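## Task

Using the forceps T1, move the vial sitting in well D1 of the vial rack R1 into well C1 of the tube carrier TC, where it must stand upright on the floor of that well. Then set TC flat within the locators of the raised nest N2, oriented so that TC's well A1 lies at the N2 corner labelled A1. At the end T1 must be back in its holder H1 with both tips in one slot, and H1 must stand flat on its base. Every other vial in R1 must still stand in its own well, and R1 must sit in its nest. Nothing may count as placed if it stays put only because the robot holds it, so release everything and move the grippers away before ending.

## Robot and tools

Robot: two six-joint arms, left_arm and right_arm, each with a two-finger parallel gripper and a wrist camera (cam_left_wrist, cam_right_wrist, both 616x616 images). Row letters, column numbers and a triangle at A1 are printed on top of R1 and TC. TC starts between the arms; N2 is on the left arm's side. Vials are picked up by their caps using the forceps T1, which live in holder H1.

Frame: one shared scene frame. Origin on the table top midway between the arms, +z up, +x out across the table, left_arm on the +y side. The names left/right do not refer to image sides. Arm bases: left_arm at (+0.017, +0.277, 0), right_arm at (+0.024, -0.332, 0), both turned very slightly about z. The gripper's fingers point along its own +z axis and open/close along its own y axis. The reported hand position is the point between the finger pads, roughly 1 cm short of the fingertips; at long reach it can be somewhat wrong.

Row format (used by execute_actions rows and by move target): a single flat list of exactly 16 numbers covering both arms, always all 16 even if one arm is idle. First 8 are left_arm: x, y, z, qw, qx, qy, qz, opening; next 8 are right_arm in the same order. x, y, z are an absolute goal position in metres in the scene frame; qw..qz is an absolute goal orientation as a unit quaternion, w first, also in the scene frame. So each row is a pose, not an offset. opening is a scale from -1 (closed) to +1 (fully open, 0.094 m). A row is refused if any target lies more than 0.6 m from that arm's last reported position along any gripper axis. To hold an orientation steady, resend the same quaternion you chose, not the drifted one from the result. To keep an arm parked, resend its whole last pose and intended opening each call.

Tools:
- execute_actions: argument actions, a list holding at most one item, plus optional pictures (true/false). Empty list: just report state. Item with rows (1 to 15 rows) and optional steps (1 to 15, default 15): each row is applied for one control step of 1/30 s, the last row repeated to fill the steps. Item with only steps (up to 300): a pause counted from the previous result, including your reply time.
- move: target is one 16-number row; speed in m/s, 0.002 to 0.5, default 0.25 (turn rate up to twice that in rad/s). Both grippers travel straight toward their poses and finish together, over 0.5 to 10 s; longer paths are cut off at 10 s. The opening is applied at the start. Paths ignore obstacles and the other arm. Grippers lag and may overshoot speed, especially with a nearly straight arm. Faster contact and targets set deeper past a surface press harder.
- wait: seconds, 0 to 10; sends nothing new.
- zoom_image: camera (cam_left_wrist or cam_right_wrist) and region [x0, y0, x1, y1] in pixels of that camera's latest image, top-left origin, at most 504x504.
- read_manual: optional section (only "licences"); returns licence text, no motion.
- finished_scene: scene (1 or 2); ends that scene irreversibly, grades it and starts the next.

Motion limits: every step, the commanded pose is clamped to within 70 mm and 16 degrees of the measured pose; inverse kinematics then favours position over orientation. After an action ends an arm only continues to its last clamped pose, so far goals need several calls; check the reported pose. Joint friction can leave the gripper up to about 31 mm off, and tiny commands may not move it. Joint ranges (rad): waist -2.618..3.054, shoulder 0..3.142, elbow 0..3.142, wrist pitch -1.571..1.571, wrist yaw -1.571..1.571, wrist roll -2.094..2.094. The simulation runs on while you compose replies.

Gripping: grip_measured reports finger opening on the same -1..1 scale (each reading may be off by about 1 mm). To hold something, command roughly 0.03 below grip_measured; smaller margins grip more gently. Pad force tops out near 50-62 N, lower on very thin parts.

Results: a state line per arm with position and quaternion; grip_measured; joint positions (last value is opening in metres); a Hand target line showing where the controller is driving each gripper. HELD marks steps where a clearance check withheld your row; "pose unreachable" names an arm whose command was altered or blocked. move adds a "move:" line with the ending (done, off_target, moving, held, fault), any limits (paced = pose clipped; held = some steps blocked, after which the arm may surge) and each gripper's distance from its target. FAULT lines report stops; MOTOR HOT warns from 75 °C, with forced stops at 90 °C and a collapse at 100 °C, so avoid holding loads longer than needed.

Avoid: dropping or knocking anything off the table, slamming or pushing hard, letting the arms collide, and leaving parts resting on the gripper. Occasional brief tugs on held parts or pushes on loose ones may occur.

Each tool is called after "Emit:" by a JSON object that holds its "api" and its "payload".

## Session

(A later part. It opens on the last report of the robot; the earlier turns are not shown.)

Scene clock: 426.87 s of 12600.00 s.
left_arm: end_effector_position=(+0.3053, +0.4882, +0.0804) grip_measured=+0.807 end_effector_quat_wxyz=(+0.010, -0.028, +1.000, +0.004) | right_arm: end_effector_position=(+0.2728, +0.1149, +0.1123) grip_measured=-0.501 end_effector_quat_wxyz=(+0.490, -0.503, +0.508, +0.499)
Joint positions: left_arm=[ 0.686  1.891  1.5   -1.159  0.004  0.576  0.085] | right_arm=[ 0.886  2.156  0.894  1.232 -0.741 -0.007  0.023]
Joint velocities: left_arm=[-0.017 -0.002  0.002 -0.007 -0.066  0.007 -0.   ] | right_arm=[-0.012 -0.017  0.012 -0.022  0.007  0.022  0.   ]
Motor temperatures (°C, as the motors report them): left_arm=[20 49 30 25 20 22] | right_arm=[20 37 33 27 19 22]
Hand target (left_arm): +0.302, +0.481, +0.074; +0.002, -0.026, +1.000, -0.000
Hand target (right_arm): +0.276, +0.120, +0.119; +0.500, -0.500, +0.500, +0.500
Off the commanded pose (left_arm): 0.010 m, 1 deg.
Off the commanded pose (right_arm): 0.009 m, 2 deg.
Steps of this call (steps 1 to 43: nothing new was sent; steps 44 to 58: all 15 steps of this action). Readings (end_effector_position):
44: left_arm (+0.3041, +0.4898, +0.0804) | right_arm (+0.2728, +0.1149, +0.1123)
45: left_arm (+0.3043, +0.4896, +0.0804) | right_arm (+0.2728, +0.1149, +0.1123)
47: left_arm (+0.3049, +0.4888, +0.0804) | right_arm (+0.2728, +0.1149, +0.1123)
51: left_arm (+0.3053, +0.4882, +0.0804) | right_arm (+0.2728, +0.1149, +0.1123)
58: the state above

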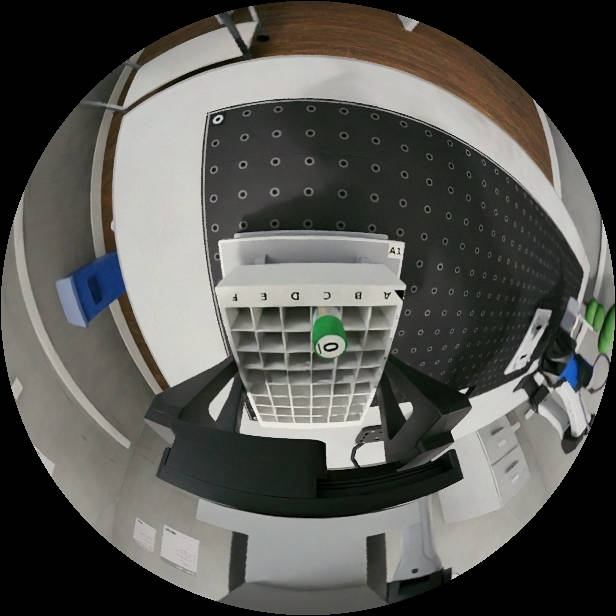

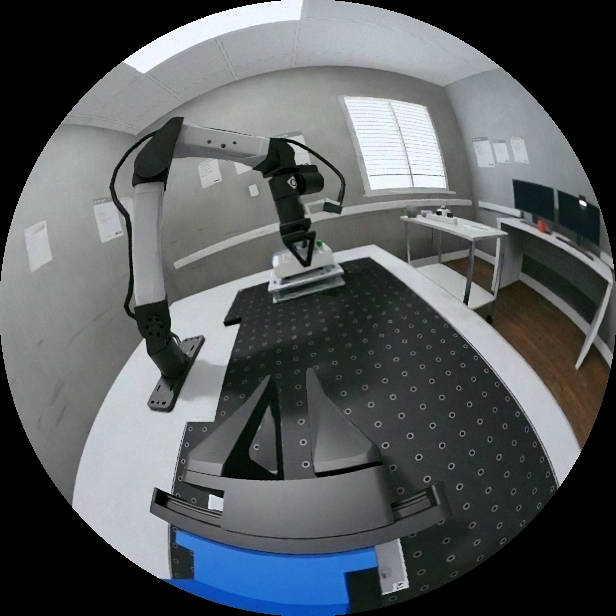

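Need radial inward ~6 mm via wrist pitch.

Emit:
{"api": "execute_actions", "payload": {"actions": [{"rows":[[0.298,0.480,0.074,-0.005,-0.026,1,-0.004,0.775,0.276,0.12,0.119,0.5,-0.5,0.5,0.5,-0.5]],"steps":15}]}}

Emit:
{"api": "zoom_image", "payload": {"camera": "cam_left_wrist", "region": [190,200,430,320]}}

Scene clock: 429.10 s of 12600.00 s.
left_arm: end_effector_position=(+0.3053, +0.4882, +0.0804) grip_measured=+0.807 end_effector_quat_wxyz=(+0.010, -0.029, +1.000, +0.004) | right_arm: end_effector_position=(+0.2728, +0.1149, +0.1123) grip_measured=-0.501 end_effector_quat_wxyz=(+0.490, -0.503, +0.508, +0.499)
Joint positions: left_arm=[ 0.686  1.891  1.5   -1.159  0.004  0.576  0.085] | right_arm=[ 0.886  2.156  0.894  1.232 -0.741 -0.007  0.023]
Joint velocities: left_arm=[-0.022 -0.022 -0.007 -0.095 -0.022 -0.037  0.   ] | right_arm=[ 0.022 -0.002 -0.007 -0.007 -0.022  0.022  0.001]
Motor temperatures (°C, as the motors report them): left_arm=[20 49 30 25 20 22] | right_arm=[20 38 33 27 19 22]
Hand target (left_arm): +0.298, +0.480, +0.074; -0.005, -0.026, +1.000, -0.004
Hand target (right_arm): +0.276, +0.120, +0.119; +0.500, -0.500, +0.500, +0.500
Off the commanded pose (left_arm): 0.013 m, 2 deg.
Off the commanded pose (right_arm): 0.009 m, 2 deg.
Steps of this call (steps 1 to 52: nothing new was sent; steps 53 to 67: all 15 steps of this action). Readings (end_effector_position):
53: left_arm (+0.3053, +0.4882, +0.0804) | right_arm (+0.2728, +0.1149, +0.1123)
54: left_arm (+0.3053, +0.4882, +0.0804) | right_arm (+0.2728, +0.1149, +0.1123)
56: left_arm (+0.3053, +0.4882, +0.0804) | right_arm (+0.2728, +0.1149, +0.1123)
60: left_arm (+0.3053, +0.4882, +0.0804) | right_arm (+0.2728, +0.1149, +0.1123)
67: the state above

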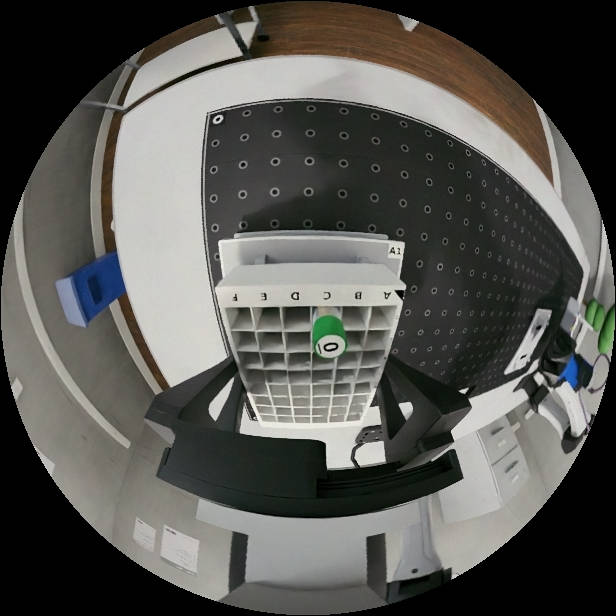

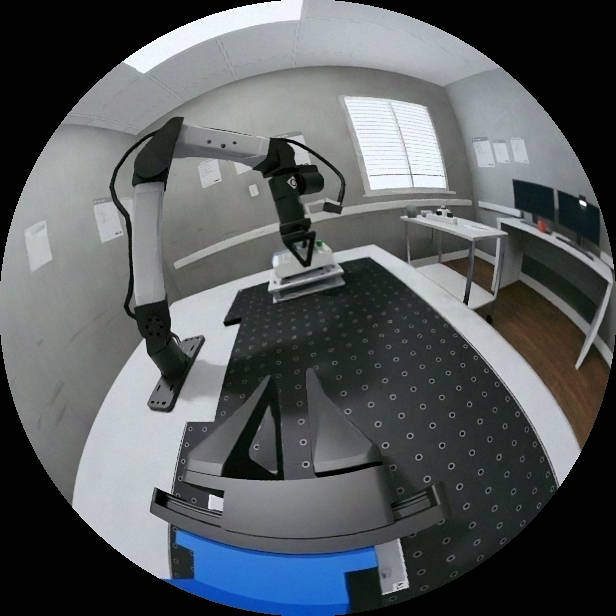

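Region (190, 200, 430, 320) of cam_left_wrist's 616x616 image, scaled by 2.100, with more detail than that image has.

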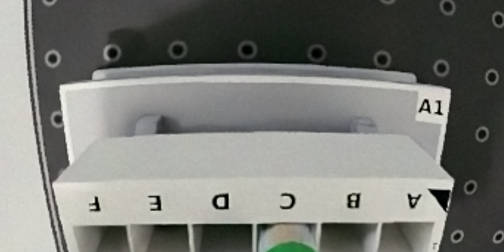

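Emit:
{"api": "execute_actions", "payload": {"actions": [{"rows":[[0.300,0.482,0.090,0,-0.026,1,0,0.775,0.276,0.12,0.119,0.5,-0.5,0.5,0.5,-0.5]],"steps":15}]}}

Emit:
{"api": "zoom_image", "payload": {"camera": "cam_left_wrist", "region": [190,200,430,320]}}

Scene clock: 431.23 s of 12600.00 s.
left_arm: end_effector_position=(+0.2993, +0.4839, +0.0803) grip_measured=+0.807 end_effector_quat_wxyz=(-0.002, -0.029, +1.000, -0.004) | right_arm: end_effector_position=(+0.2728, +0.1149, +0.1123) grip_measured=-0.501 end_effector_quat_wxyz=(+0.490, -0.503, +0.508, +0.499)
Joint positions: left_arm=[ 0.686  1.891  1.5   -1.189  0.004  0.576  0.085] | right_arm=[ 0.886  2.156  0.894  1.232 -0.741 -0.007  0.023]
Joint velocities: left_arm=[-0.002 -0.012  0.007  0.007 -0.037  0.037  0.   ] | right_arm=[-0.012  0.002  0.027  0.007  0.037 -0.081 -0.001]
Motor temperatures (°C, as the motors report them): left_arm=[20 49 30 25 20 22] | right_arm=[20 38 33 27 19 22]
Hand target (left_arm): +0.300, +0.482, +0.090; +0.000, -0.026, +1.000, +0.000
Hand target (right_arm): +0.276, +0.120, +0.119; +0.500, -0.500, +0.500, +0.500
Off the commanded pose (left_arm): 0.010 m, 1 deg.
Off the commanded pose (right_arm): 0.009 m, 2 deg.
Steps of this call (steps 1 to 49: nothing new was sent; steps 50 to 64: all 15 steps of this action). Readings (end_effector_position):
50: left_arm (+0.3048, +0.4879, +0.0803) | right_arm (+0.2728, +0.1149, +0.1123)
51: left_arm (+0.3039, +0.4872, +0.0803) | right_arm (+0.2728, +0.1149, +0.1123)
53: left_arm (+0.3019, +0.4858, +0.0803) | right_arm (+0.2728, +0.1149, +0.1123)
57: left_arm (+0.3001, +0.4845, +0.0803) | right_arm (+0.2728, +0.1149, +0.1123)
64: the state above

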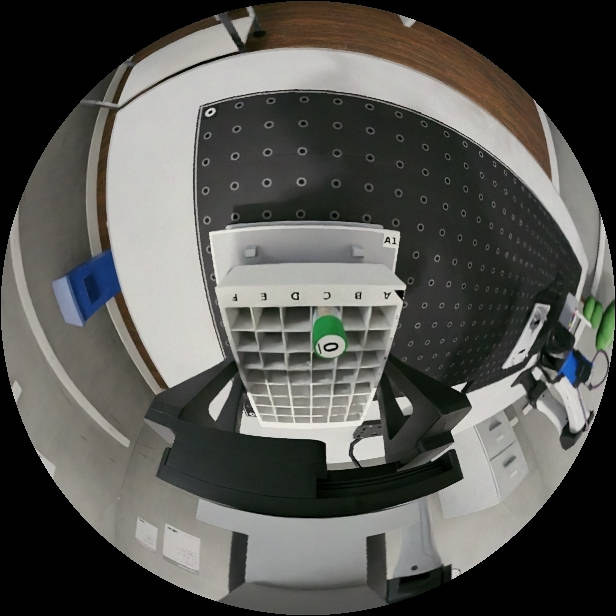

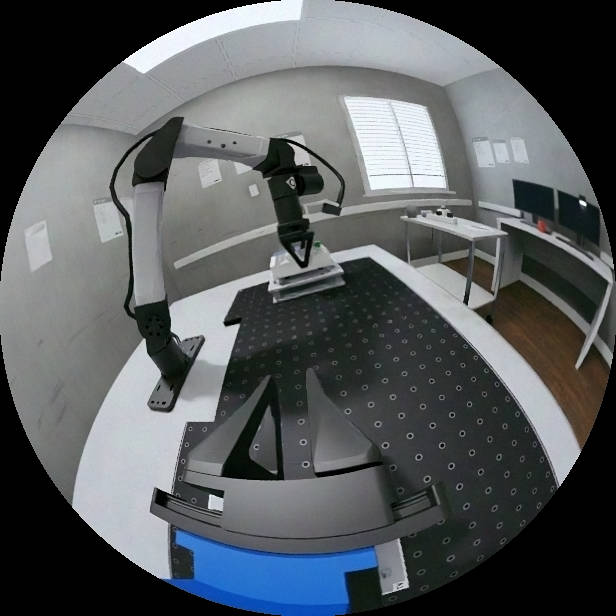

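Region (190, 200, 430, 320) of cam_left_wrist's 616x616 image, scaled by 2.100, with more detail than that image has.

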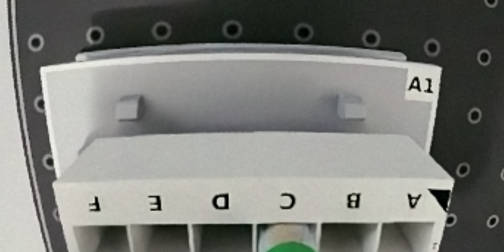

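Emit:
{"api": "execute_actions", "payload": {"actions": [{"rows":[[0.300,0.482,0.078,0,-0.026,1,0,0.775,0.276,0.12,0.119,0.5,-0.5,0.5,0.5,-0.5]],"steps":12}], "pictures": false}}

Emit:
{"api": "execute_actions", "payload": {"actions": [{"rows":[[0.300,0.482,0.072,0,-0.026,1,0,0.775,0.276,0.12,0.119,0.5,-0.5,0.5,0.5,-0.5]],"steps":12}]}}

Emit:
{"api": "zoom_image", "payload": {"camera": "cam_left_wrist", "region": [190,200,430,320]}}

Scene clock: 434.80 s of 12600.00 s.
left_arm: end_effector_position=(+0.3003, +0.4846, +0.0803) grip_measured=+0.807 end_effector_quat_wxyz=(-0.000, -0.029, +1.000, -0.003) | right_arm: end_effector_position=(+0.2728, +0.1149, +0.1123) grip_measured=-0.501 end_effector_quat_wxyz=(+0.490, -0.503, +0.508, +0.499)
Joint positions: left_arm=[ 0.686  1.891  1.5   -1.184  0.004  0.576  0.085] | right_arm=[ 0.886  2.156  0.894  1.232 -0.741 -0.007  0.023]
Joint velocities: left_arm=[ 0.017 -0.017 -0.012  0.051  0.007 -0.081  0.   ] | right_arm=[-0.007  0.002  0.007 -0.007 -0.007 -0.022  0.   ]
Motor temperatures (°C, as the motors report them): left_arm=[20 50 30 25 20 22] | right_arm=[20 38 33 28 19 22]
Hand target (left_arm): +0.300, +0.482, +0.078; -0.000, -0.026, +1.000, -0.000
Hand target (right_arm): +0.276, +0.120, +0.119; +0.500, -0.500, +0.500, +0.500
Off the commanded pose (left_arm): 0.003 m, 0 deg.
Off the commanded pose (right_arm): 0.009 m, 2 deg.
Steps of this call (steps 1 to 90: nothing new was sent; then 0.17 s passed at rest; steps 91 to 102: all 12 steps of this action). Readings (end_effector_position):
91: left_arm (+0.2992, +0.4838, +0.0803) | right_arm (+0.2728, +0.1149, +0.1123)
92: left_arm (+0.2994, +0.4839, +0.0803) | right_arm (+0.2728, +0.1149, +0.1123)
94: left_arm (+0.2997, +0.4842, +0.0803) | right_arm (+0.2728, +0.1149, +0.1123)
98: left_arm (+0.3001, +0.4845, +0.0803) | right_arm (+0.2728, +0.1149, +0.1123)
102: the state above

Scene clock: 435.20 s of 12600.00 s.
left_arm: end_effector_position=(+0.3006, +0.4848, +0.0762) grip_measured=+0.807 end_effector_quat_wxyz=(+0.001, -0.029, +1.000, -0.002) | right_arm: end_effector_position=(+0.2728, +0.1149, +0.1123) grip_measured=-0.501 end_effector_quat_wxyz=(+0.490, -0.503, +0.508, +0.499)
Joint positions: left_arm=[ 0.686  1.891  1.484 -1.163  0.004  0.576  0.085] | right_arm=[ 0.886  2.156  0.894  1.232 -0.741 -0.007  0.023]
Joint velocities: left_arm=[-0.017 -0.002  0.007 -0.066  0.066 -0.095 -0.   ] | right_arm=[-0.012  0.007 -0.017 -0.022  0.066  0.007  0.   ]
Motor temperatures (°C, as the motors report them): left_arm=[20 50 30 25 20 22] | right_arm=[20 38 33 28 19 22]
Hand target (left_arm): +0.300, +0.482, +0.072; -0.000, -0.026, +1.000, -0.000
Hand target (right_arm): +0.276, +0.120, +0.119; +0.500, -0.500, +0.500, +0.500
Off the commanded pose (left_arm): 0.005 m, 0 deg.
Off the commanded pose (right_arm): 0.009 m, 2 deg.
Steps of this call (steps 1 to 12: all 12 steps of this action). Readings (end_effector_position):
1: left_arm (+0.3004, +0.4847, +0.0797) | right_arm (+0.2728, +0.1149, +0.1123)
2: left_arm (+0.3005, +0.4848, +0.0789) | right_arm (+0.2728, +0.1149, +0.1123)
4: left_arm (+0.3001, +0.4844, +0.0771) | right_arm (+0.2728, +0.1149, +0.1123)
8: left_arm (+0.2999, +0.4843, +0.0762) | right_arm (+0.2728, +0.1149, +0.1123)
12: the state above

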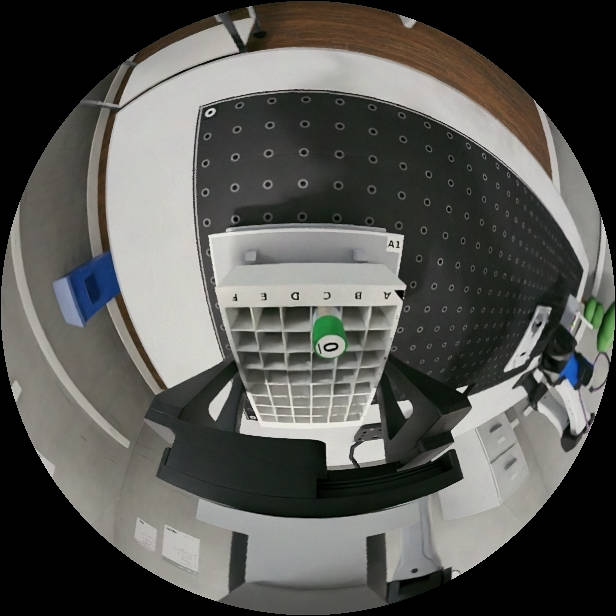

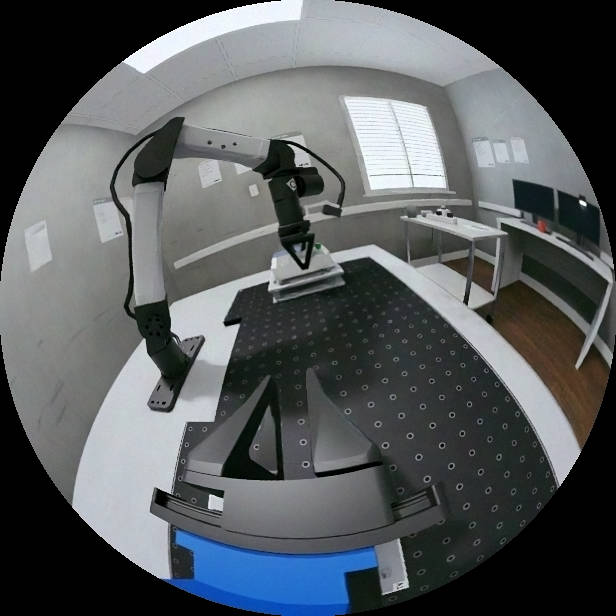

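Region (190, 200, 430, 320) of cam_left_wrist's 616x616 image, scaled by 2.100, with more detail than that image has.

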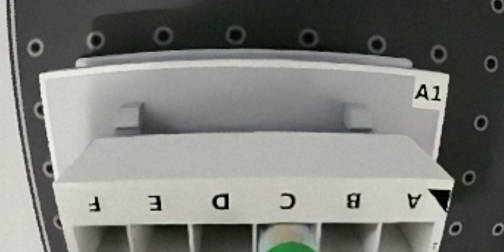

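Emit:
{"api": "execute_actions", "payload": {"actions": [{"rows":[[0.300,0.489,0.073,0,-0.026,1,0,0.775,0.276,0.12,0.119,0.5,-0.5,0.5,0.5,-0.5]],"steps":12}]}}

Emit:
{"api": "zoom_image", "payload": {"camera": "cam_left_wrist", "region": [190,200,430,320]}}

Scene clock: 437.70 s of 12600.00 s.
left_arm: end_effector_position=(+0.3010, +0.4851, +0.0762) grip_measured=+0.807 end_effector_quat_wxyz=(+0.002, -0.025, +1.000, -0.001) | right_arm: end_effector_position=(+0.2728, +0.1149, +0.1123) grip_measured=-0.501 end_effector_quat_wxyz=(+0.490, -0.503, +0.508, +0.499)
Joint positions: left_arm=[ 0.686  1.891  1.484 -1.161  0.004  0.583  0.085] | right_arm=[ 0.886  2.156  0.894  1.232 -0.741 -0.007  0.023]
Joint velocities: left_arm=[ 0.002 -0.007 -0.007 -0.022 -0.007 -0.022  0.001] | right_arm=[-0.022 -0.002 -0.022  0.007 -0.007  0.022 -0.   ]
Motor temperatures (°C, as the motors report them): left_arm=[20 50 30 25 20 22] | right_arm=[20 38 33 28 19 22]
Hand target (left_arm): +0.300, +0.489, +0.073; -0.000, -0.026, +1.000, -0.000
Hand target (right_arm): +0.276, +0.120, +0.119; +0.500, -0.500, +0.500, +0.500
Off the commanded pose (left_arm): 0.005 m, 0 deg.
Off the commanded pose (right_arm): 0.009 m, 2 deg.
Steps of this call (steps 1 to 63: nothing new was sent; steps 64 to 75: all 12 steps of this action). Readings (end_effector_position):
64: left_arm (+0.3010, +0.4851, +0.0762) | right_arm (+0.2728, +0.1149, +0.1123)
65: left_arm (+0.3010, +0.4851, +0.0762) | right_arm (+0.2728, +0.1149, +0.1123)
67: left_arm (+0.3010, +0.4851, +0.0762) | right_arm (+0.2728, +0.1149, +0.1123)
71: left_arm (+0.3010, +0.4851, +0.0762) | right_arm (+0.2728, +0.1149, +0.1123)
75: the state above

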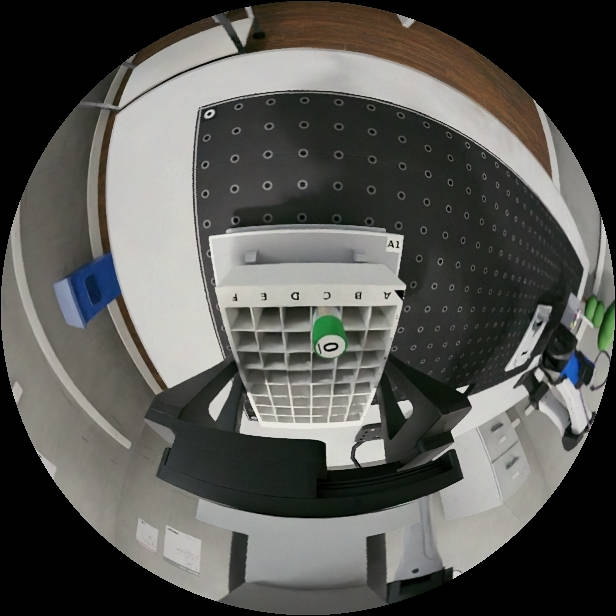

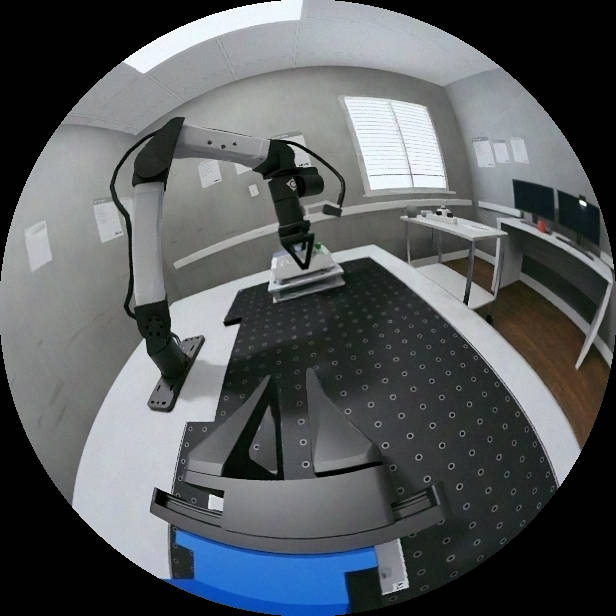

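Region (190, 200, 430, 320) of cam_left_wrist's 616x616 image, scaled by 2.100, with more detail than that image has.

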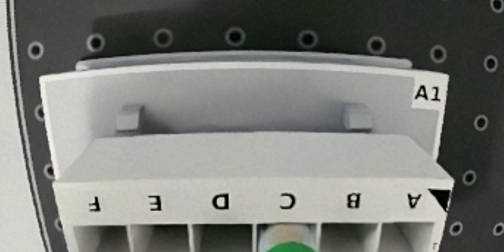

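Emit:
{"api": "execute_actions", "payload": {"actions": [{"rows":[[0.299,0.4925,0.073,0,-0.030,1,0,0.775,0.276,0.12,0.119,0.5,-0.5,0.5,0.5,-0.5]],"steps":12}]}}

Emit:
{"api": "zoom_image", "payload": {"camera": "cam_left_wrist", "region": [190,200,430,320]}}

Scene clock: 439.80 s of 12600.00 s.
left_arm: end_effector_position=(+0.2998, +0.4869, +0.0762) grip_measured=+0.807 end_effector_quat_wxyz=(+0.002, -0.027, +1.000, -0.001) | right_arm: end_effector_position=(+0.2728, +0.1149, +0.1123) grip_measured=-0.501 end_effector_quat_wxyz=(+0.490, -0.503, +0.508, +0.499)
Joint positions: left_arm=[ 0.692  1.891  1.484 -1.161  0.004  0.585  0.085] | right_arm=[ 0.886  2.156  0.894  1.232 -0.741 -0.007  0.023]
Joint velocities: left_arm=[-0.002 -0.037 -0.007  0.007 -0.022  0.037 -0.   ] | right_arm=[-0.002 -0.002  0.002 -0.022 -0.037 -0.022 -0.001]
Motor temperatures (°C, as the motors report them): left_arm=[20 50 30 25 20 22] | right_arm=[20 38 33 28 19 22]
Hand target (left_arm): +0.299, +0.492, +0.073; -0.000, -0.030, +1.000, -0.000
Hand target (right_arm): +0.276, +0.120, +0.119; +0.500, -0.500, +0.500, +0.500
Off the commanded pose (left_arm): 0.007 m, 0 deg.
Off the commanded pose (right_arm): 0.009 m, 2 deg.
Steps of this call (steps 1 to 51: nothing new was sent; steps 52 to 63: all 12 steps of this action). Readings (end_effector_position):
52: left_arm (+0.3010, +0.4852, +0.0762) | right_arm (+0.2728, +0.1149, +0.1123)
53: left_arm (+0.3008, +0.4855, +0.0762) | right_arm (+0.2728, +0.1149, +0.1123)
55: left_arm (+0.3002, +0.4862, +0.0762) | right_arm (+0.2728, +0.1149, +0.1123)
59: left_arm (+0.2998, +0.4869, +0.0762) | right_arm (+0.2728, +0.1149, +0.1123)
63: the state above

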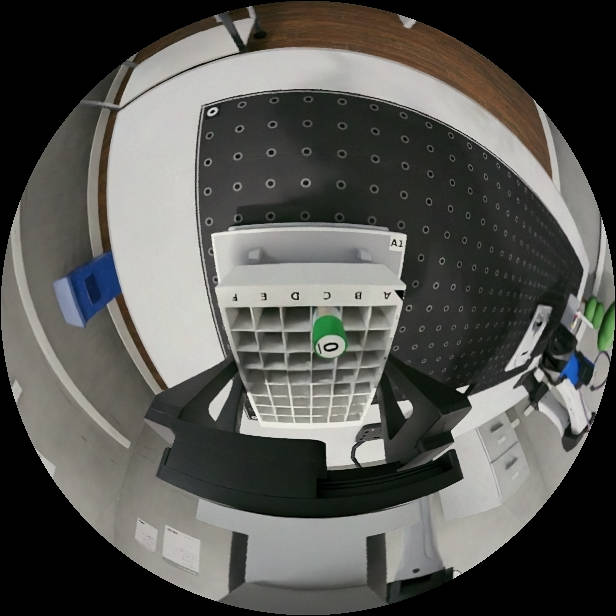

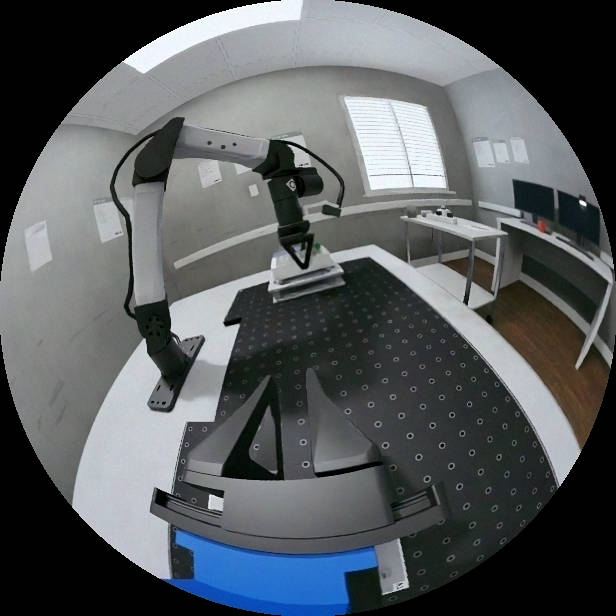

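Region (190, 200, 430, 320) of cam_left_wrist's 616x616 image, scaled by 2.100, with more detail than that image has.

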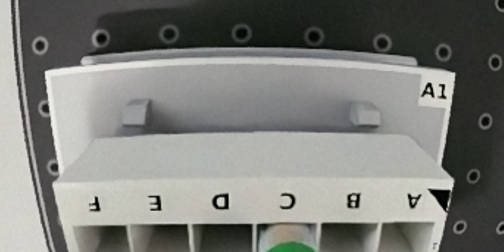

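Good; lower.

Emit:
{"api": "execute_actions", "payload": {"actions": [{"rows":[[0.298,0.491,0.060,0,-0.030,1,0,0.775,0.276,0.12,0.119,0.5,-0.5,0.5,0.5,-0.5]],"steps":15}]}}

Emit:
{"api": "zoom_image", "payload": {"camera": "cam_left_wrist", "region": [190,200,430,320]}}

Emit:
{"api": "zoom_image", "payload": {"camera": "cam_right_wrist", "region": [250,220,360,320]}}

Scene clock: 441.90 s of 12600.00 s.
left_arm: end_effector_position=(+0.3008, +0.4880, +0.0718) grip_measured=+0.807 end_effector_quat_wxyz=(+0.006, -0.025, +1.000, +0.002) | right_arm: end_effector_position=(+0.2728, +0.1149, +0.1123) grip_measured=-0.501 end_effector_quat_wxyz=(+0.490, -0.503, +0.508, +0.499)
Joint positions: left_arm=[ 0.692  1.891  1.466 -1.134  0.003  0.59   0.085] | right_arm=[ 0.886  2.156  0.894  1.232 -0.741 -0.007  0.023]
Joint velocities: left_arm=[-0.002  0.002  0.002 -0.081  0.007 -0.037 -0.   ] | right_arm=[-0.007 -0.007 -0.012 -0.007 -0.022  0.007 -0.   ]
Motor temperatures (°C, as the motors report them): left_arm=[20 50 30 25 20 22] | right_arm=[20 38 33 28 19 22]
Hand target (left_arm): +0.298, +0.491, +0.060; -0.000, -0.030, +1.000, -0.000
Hand target (right_arm): +0.276, +0.120, +0.119; +0.500, -0.500, +0.500, +0.500
Off the commanded pose (left_arm): 0.012 m, 1 deg.
Off the commanded pose (right_arm): 0.009 m, 2 deg.
Steps of this call (steps 1 to 48: nothing new was sent; steps 49 to 63: all 15 steps of this action). Readings (end_effector_position):
49: left_arm (+0.3000, +0.4871, +0.0756) | right_arm (+0.2728, +0.1149, +0.1123)
50: left_arm (+0.3007, +0.4875, +0.0746) | right_arm (+0.2728, +0.1149, +0.1123)
52: left_arm (+0.3008, +0.4880, +0.0729) | right_arm (+0.2728, +0.1149, +0.1123)
56: left_arm (+0.3008, +0.4880, +0.0720) | right_arm (+0.2728, +0.1149, +0.1123)
63: the state above

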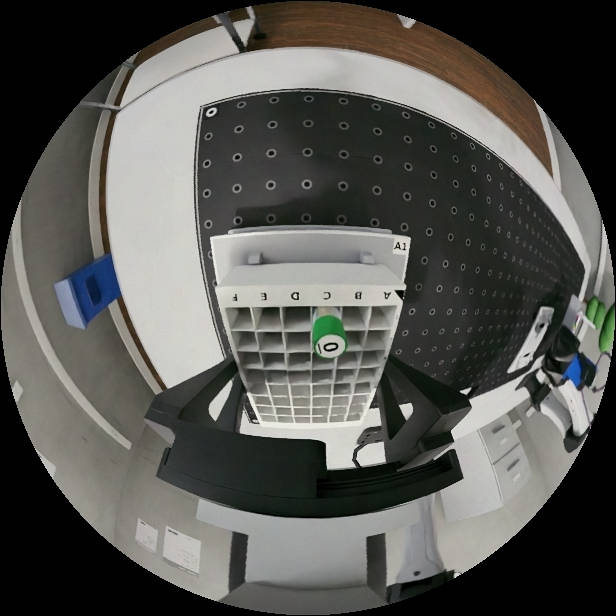

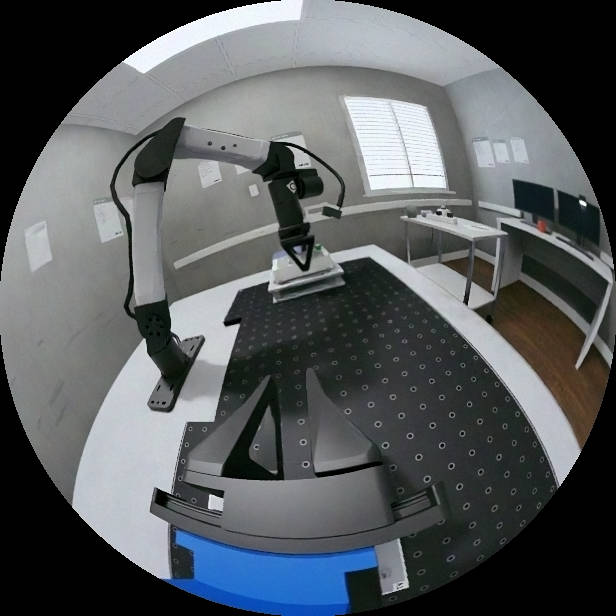

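Region (190, 200, 430, 320) of cam_left_wrist's 616x616 image, scaled by 2.100, with more detail than that image has.

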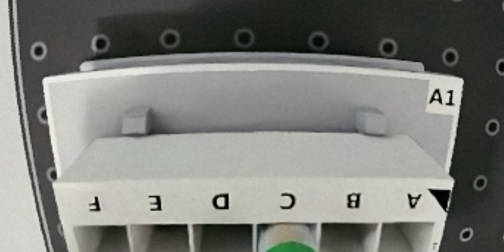

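Region (250, 220, 360, 320) of cam_right_wrist's 616x616 image, scaled by 4.582, with more detail than that image has; it fills the top 458 rows of this view, and the rest is white.

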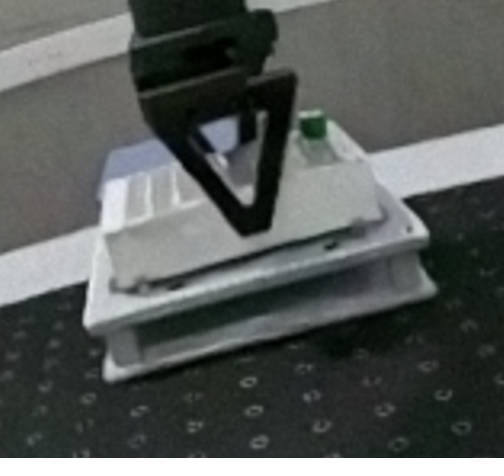

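Emit:
{"api": "execute_actions", "payload": {"actions": [{"rows":[[0.297,0.486,0.055,-0.004,-0.030,1,-0.004,0.785,0.276,0.12,0.119,0.5,-0.5,0.5,0.5,-0.5]],"steps":15}]}}

Emit:
{"api": "zoom_image", "payload": {"camera": "cam_left_wrist", "region": [190,200,430,320]}}

Emit:
{"api": "zoom_image", "payload": {"camera": "cam_right_wrist", "region": [250,220,360,320]}}

Scene clock: 444.47 s of 12600.00 s.
left_arm: end_effector_position=(+0.3005, +0.4879, +0.0676) grip_measured=+0.807 end_effector_quat_wxyz=(+0.006, -0.025, +1.000, +0.003) | right_arm: end_effector_position=(+0.2728, +0.1149, +0.1123) grip_measured=-0.501 end_effector_quat_wxyz=(+0.490, -0.503, +0.508, +0.499)
Joint positions: left_arm=[ 0.692  1.891  1.449 -1.115  0.002  0.59   0.085] | right_arm=[ 0.886  2.156  0.894  1.232 -0.741 -0.007  0.023]
Joint velocities: left_arm=[-0.017  0.002  0.012  0.007 -0.037 -0.022  0.   ] | right_arm=[ 0.002  0.002 -0.002 -0.007  0.022  0.007  0.   ]
Motor temperatures (°C, as the motors report them): left_arm=[20 50 30 25 20 22] | right_arm=[20 38 33 29 19 22]
Hand target (left_arm): +0.297, +0.486, +0.055; -0.004, -0.030, +1.000, -0.004
Hand target (right_arm): +0.276, +0.120, +0.119; +0.500, -0.500, +0.500, +0.500
Off the commanded pose (left_arm): 0.013 m, 2 deg.
Off the commanded pose (right_arm): 0.009 m, 2 deg.
Steps of this call (steps 1 to 62: nothing new was sent; steps 63 to 77: all 15 steps of this action). Readings (end_effector_position):
63: left_arm (+0.3006, +0.4878, +0.0710) | right_arm (+0.2728, +0.1149, +0.1123)
64: left_arm (+0.3005, +0.4878, +0.0701) | right_arm (+0.2728, +0.1149, +0.1123)
66: left_arm (+0.3005, +0.4878, +0.0681) | right_arm (+0.2728, +0.1149, +0.1123)
70: left_arm (+0.3005, +0.4879, +0.0676) | right_arm (+0.2728, +0.1149, +0.1123)
77: the state above

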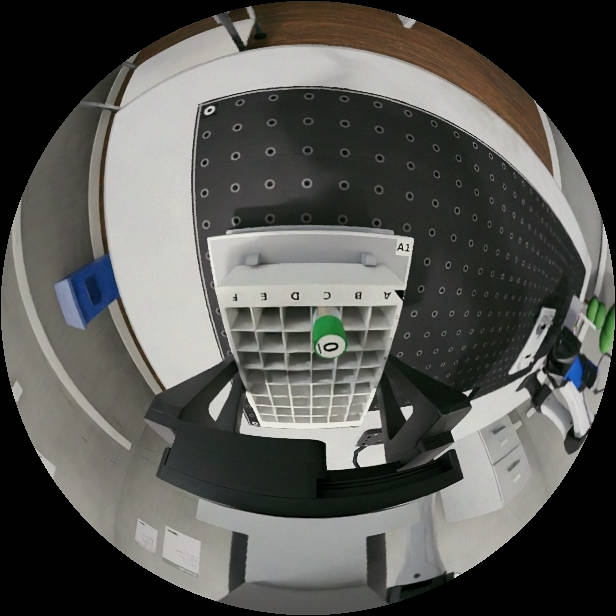

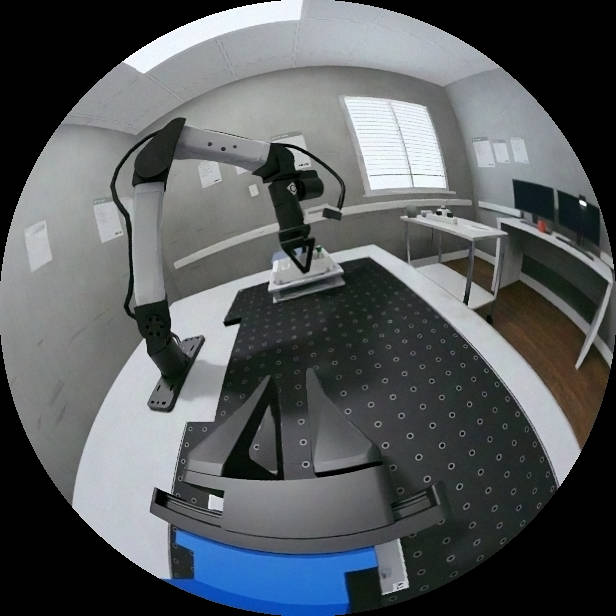

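Region (190, 200, 430, 320) of cam_left_wrist's 616x616 image, scaled by 2.100, with more detail than that image has.

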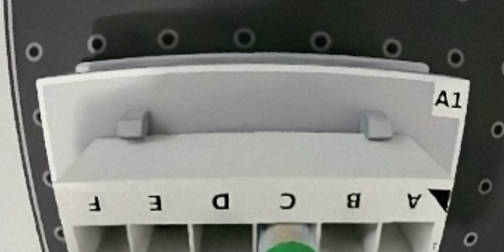

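Region (250, 220, 360, 320) of cam_right_wrist's 616x616 image, scaled by 4.582, with more detail than that image has; it fills the top 458 rows of this view, and the rest is white.

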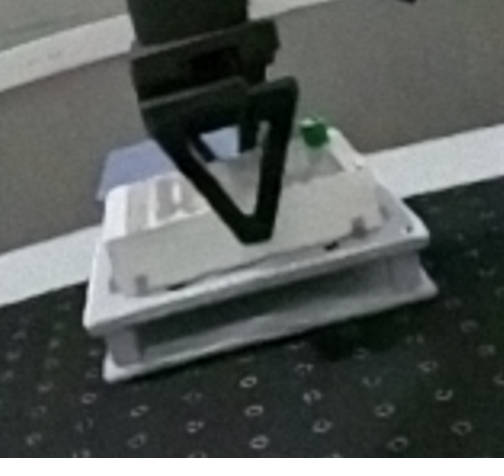

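Emit:
{"api": "execute_actions", "payload": {"actions": [{"rows":[[0.297,0.486,0.050,-0.004,-0.030,1,-0.004,0.785,0.276,0.12,0.119,0.5,-0.5,0.5,0.5,-0.5]],"steps":10}], "pictures": false}}

Emit:
{"api": "execute_actions", "payload": {"actions": [{"rows":[[0.299,0.487,0.062,0,-0.030,1,0,1,0.276,0.12,0.119,0.5,-0.5,0.5,0.5,-0.5]],"steps":10}], "pictures": false}}

Emit:
{"api": "move", "payload": {"target": [0.285,0.487,0.16,0,-0.030,1,0,1,0.276,0.12,0.119,0.5,-0.5,0.5,0.5,-0.5], "speed": 0.15}}

Emit:
{"api": "zoom_image", "payload": {"camera": "cam_left_wrist", "region": [210,180,410,400]}}

Emit:
{"api": "zoom_image", "payload": {"camera": "cam_right_wrist", "region": [250,220,360,320]}}

Scene clock: 449.07 s of 12600.00 s.
left_arm: end_effector_position=(+0.3005, +0.4878, +0.0662) grip_measured=+0.807 end_effector_quat_wxyz=(+0.007, -0.025, +1.000, +0.003) | right_arm: end_effector_position=(+0.2728, +0.1149, +0.1123) grip_measured=-0.501 end_effector_quat_wxyz=(+0.490, -0.503, +0.508, +0.499)
Joint positions: left_arm=[ 0.692  1.891  1.443 -1.108  0.002  0.59   0.085] | right_arm=[ 0.886  2.156  0.894  1.232 -0.741 -0.007  0.023]
Joint velocities: left_arm=[-0.007 -0.002  0.002 -0.007 -0.066 -0.022  0.001] | right_arm=[ 0.002  0.002 -0.017  0.022 -0.007 -0.095  0.   ]
Motor temperatures (°C, as the motors report them): left_arm=[20 49 30 25 20 22] | right_arm=[20 38 33 29 19 22]
Hand target (left_arm): +0.297, +0.486, +0.050; -0.004, -0.030, +1.000, -0.004
Hand target (right_arm): +0.276, +0.120, +0.119; +0.500, -0.500, +0.500, +0.500
Off the commanded pose (left_arm): 0.017 m, 2 deg.
Off the commanded pose (right_arm): 0.009 m, 2 deg.
Steps of this call (steps 1 to 90: nothing new was sent; then 1.27 s passed at rest; steps 91 to 100: all 10 steps of this action). Readings (end_effector_position):
91: left_arm (+0.3005, +0.4878, +0.0671) | right_arm (+0.2728, +0.1149, +0.1123)
92: left_arm (+0.3005, +0.4879, +0.0663) | right_arm (+0.2728, +0.1149, +0.1123)
94: left_arm (+0.3005, +0.4878, +0.0662) | right_arm (+0.2728, +0.1149, +0.1123)
98: left_arm (+0.3005, +0.4878, +0.0662) | right_arm (+0.2728, +0.1149, +0.1123)
100: the state above

Scene clock: 449.40 s of 12600.00 s.
left_arm: end_effector_position=(+0.3005, +0.4878, +0.0662) grip_measured=+1.000 end_effector_quat_wxyz=(+0.007, -0.027, +1.000, +0.003) | right_arm: end_effector_position=(+0.2728, +0.1149, +0.1123) grip_measured=-0.501 end_effector_quat_wxyz=(+0.490, -0.503, +0.508, +0.499)
Joint positions: left_arm=[ 0.692  1.891  1.443 -1.108  0.002  0.586  0.094] | right_arm=[ 0.886  2.156  0.894  1.232 -0.741 -0.007  0.023]
Joint velocities: left_arm=[-0.007 -0.012  0.002 -0.066  0.007 -0.037  0.   ] | right_arm=[-0.007 -0.007 -0.002  0.066 -0.022 -0.022 -0.001]
Motor temperatures (°C, as the motors report them): left_arm=[20 49 30 25 20 22] | right_arm=[20 38 33 29 19 22]
Hand target (left_arm): +0.299, +0.487, +0.062; +0.000, -0.030, +1.000, +0.000
Hand target (right_arm): +0.276, +0.120, +0.119; +0.500, -0.500, +0.500, +0.500
Off the commanded pose (left_arm): 0.005 m, 1 deg.
Off the commanded pose (right_arm): 0.009 m, 2 deg.
Steps of this call (steps 1 to 10: all 10 steps of this action). Readings (end_effector_position):
1: left_arm (+0.3005, +0.4878, +0.0662) | right_arm (+0.2728, +0.1149, +0.1123)
2: left_arm (+0.3005, +0.4878, +0.0662) | right_arm (+0.2728, +0.1149, +0.1123)
4: left_arm (+0.3005, +0.4878, +0.0662) | right_arm (+0.2728, +0.1149, +0.1123)
8: left_arm (+0.3005, +0.4878, +0.0662) | right_arm (+0.2728, +0.1149, +0.1123)
10: the state above

Scene clock: 450.90 s of 12600.00 s.
left_arm: end_effector_position=(+0.2893, +0.4842, +0.1530) grip_measured=+1.000 end_effector_quat_wxyz=(-0.000, -0.027, +1.000, -0.002) | right_arm: end_effector_position=(+0.2728, +0.1149, +0.1123) grip_measured=-0.501 end_effector_quat_wxyz=(+0.490, -0.503, +0.508, +0.499)
Joint positions: left_arm=[ 0.703  1.85   1.735 -1.458  0.002  0.596  0.094] | right_arm=[ 0.886  2.156  0.894  1.232 -0.741 -0.007  0.023]
Joint velocities: left_arm=[-0.002 -0.017  0.012 -0.037  0.051  0.066  0.   ] | right_arm=[ 0.007  0.012 -0.022 -0.037  0.007 -0.007 -0.001]
Motor temperatures (°C, as the motors report them): left_arm=[20 49 30 25 20 22] | right_arm=[20 39 33 29 19 22]
Hand target (left_arm): +0.285, +0.487, +0.160; -0.000, -0.030, +1.000, +0.000
Hand target (right_arm): +0.276, +0.120, +0.119; +0.500, -0.500, +0.500, +0.500
Off the commanded pose (left_arm): 0.009 m, 0 deg.
Off the commanded pose (right_arm): 0.009 m, 2 deg.
move: done

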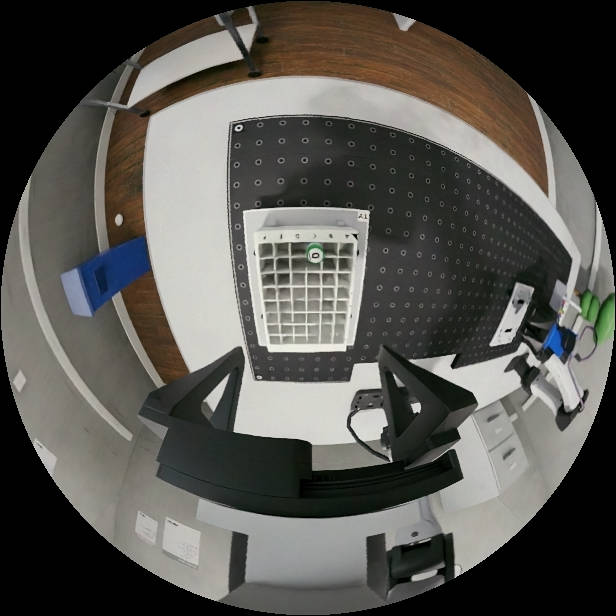

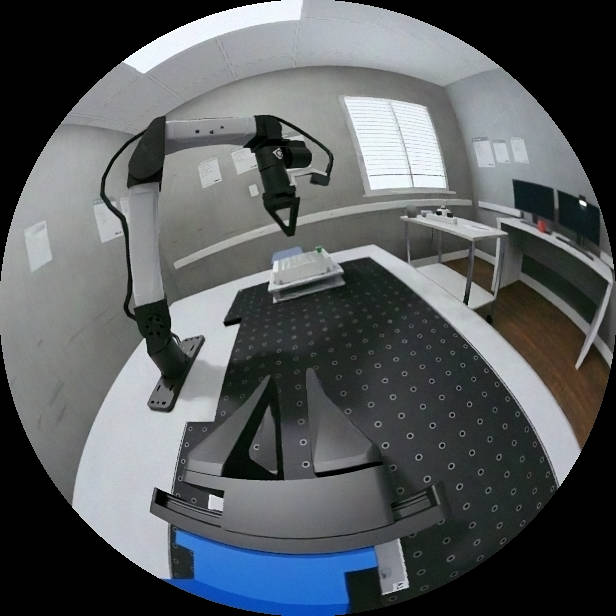

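Region (210, 180, 410, 400) of cam_left_wrist's 616x616 image, scaled by 2.291, with more detail than that image has; it fills the left 458 columns of this view, and the rest is white.

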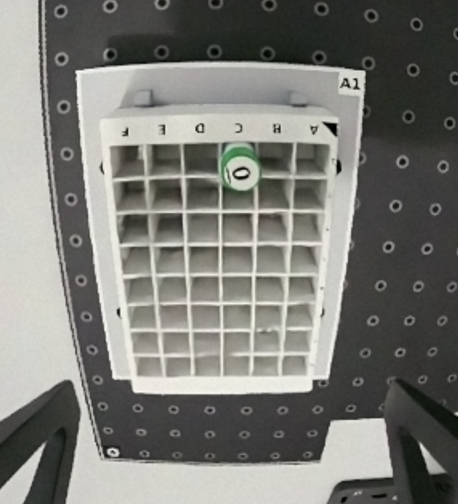

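Region (250, 220, 360, 320) of cam_right_wrist's 616x616 image, scaled by 4.582, with more detail than that image has; it fills the top 458 rows of this view, and the rest is white.

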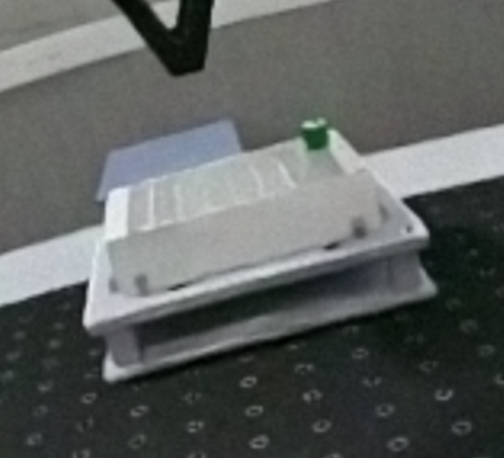

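Seated.

Emit:
{"api": "finished_scene", "payload": {"scene": 1}}

The scene is finished: the task was done.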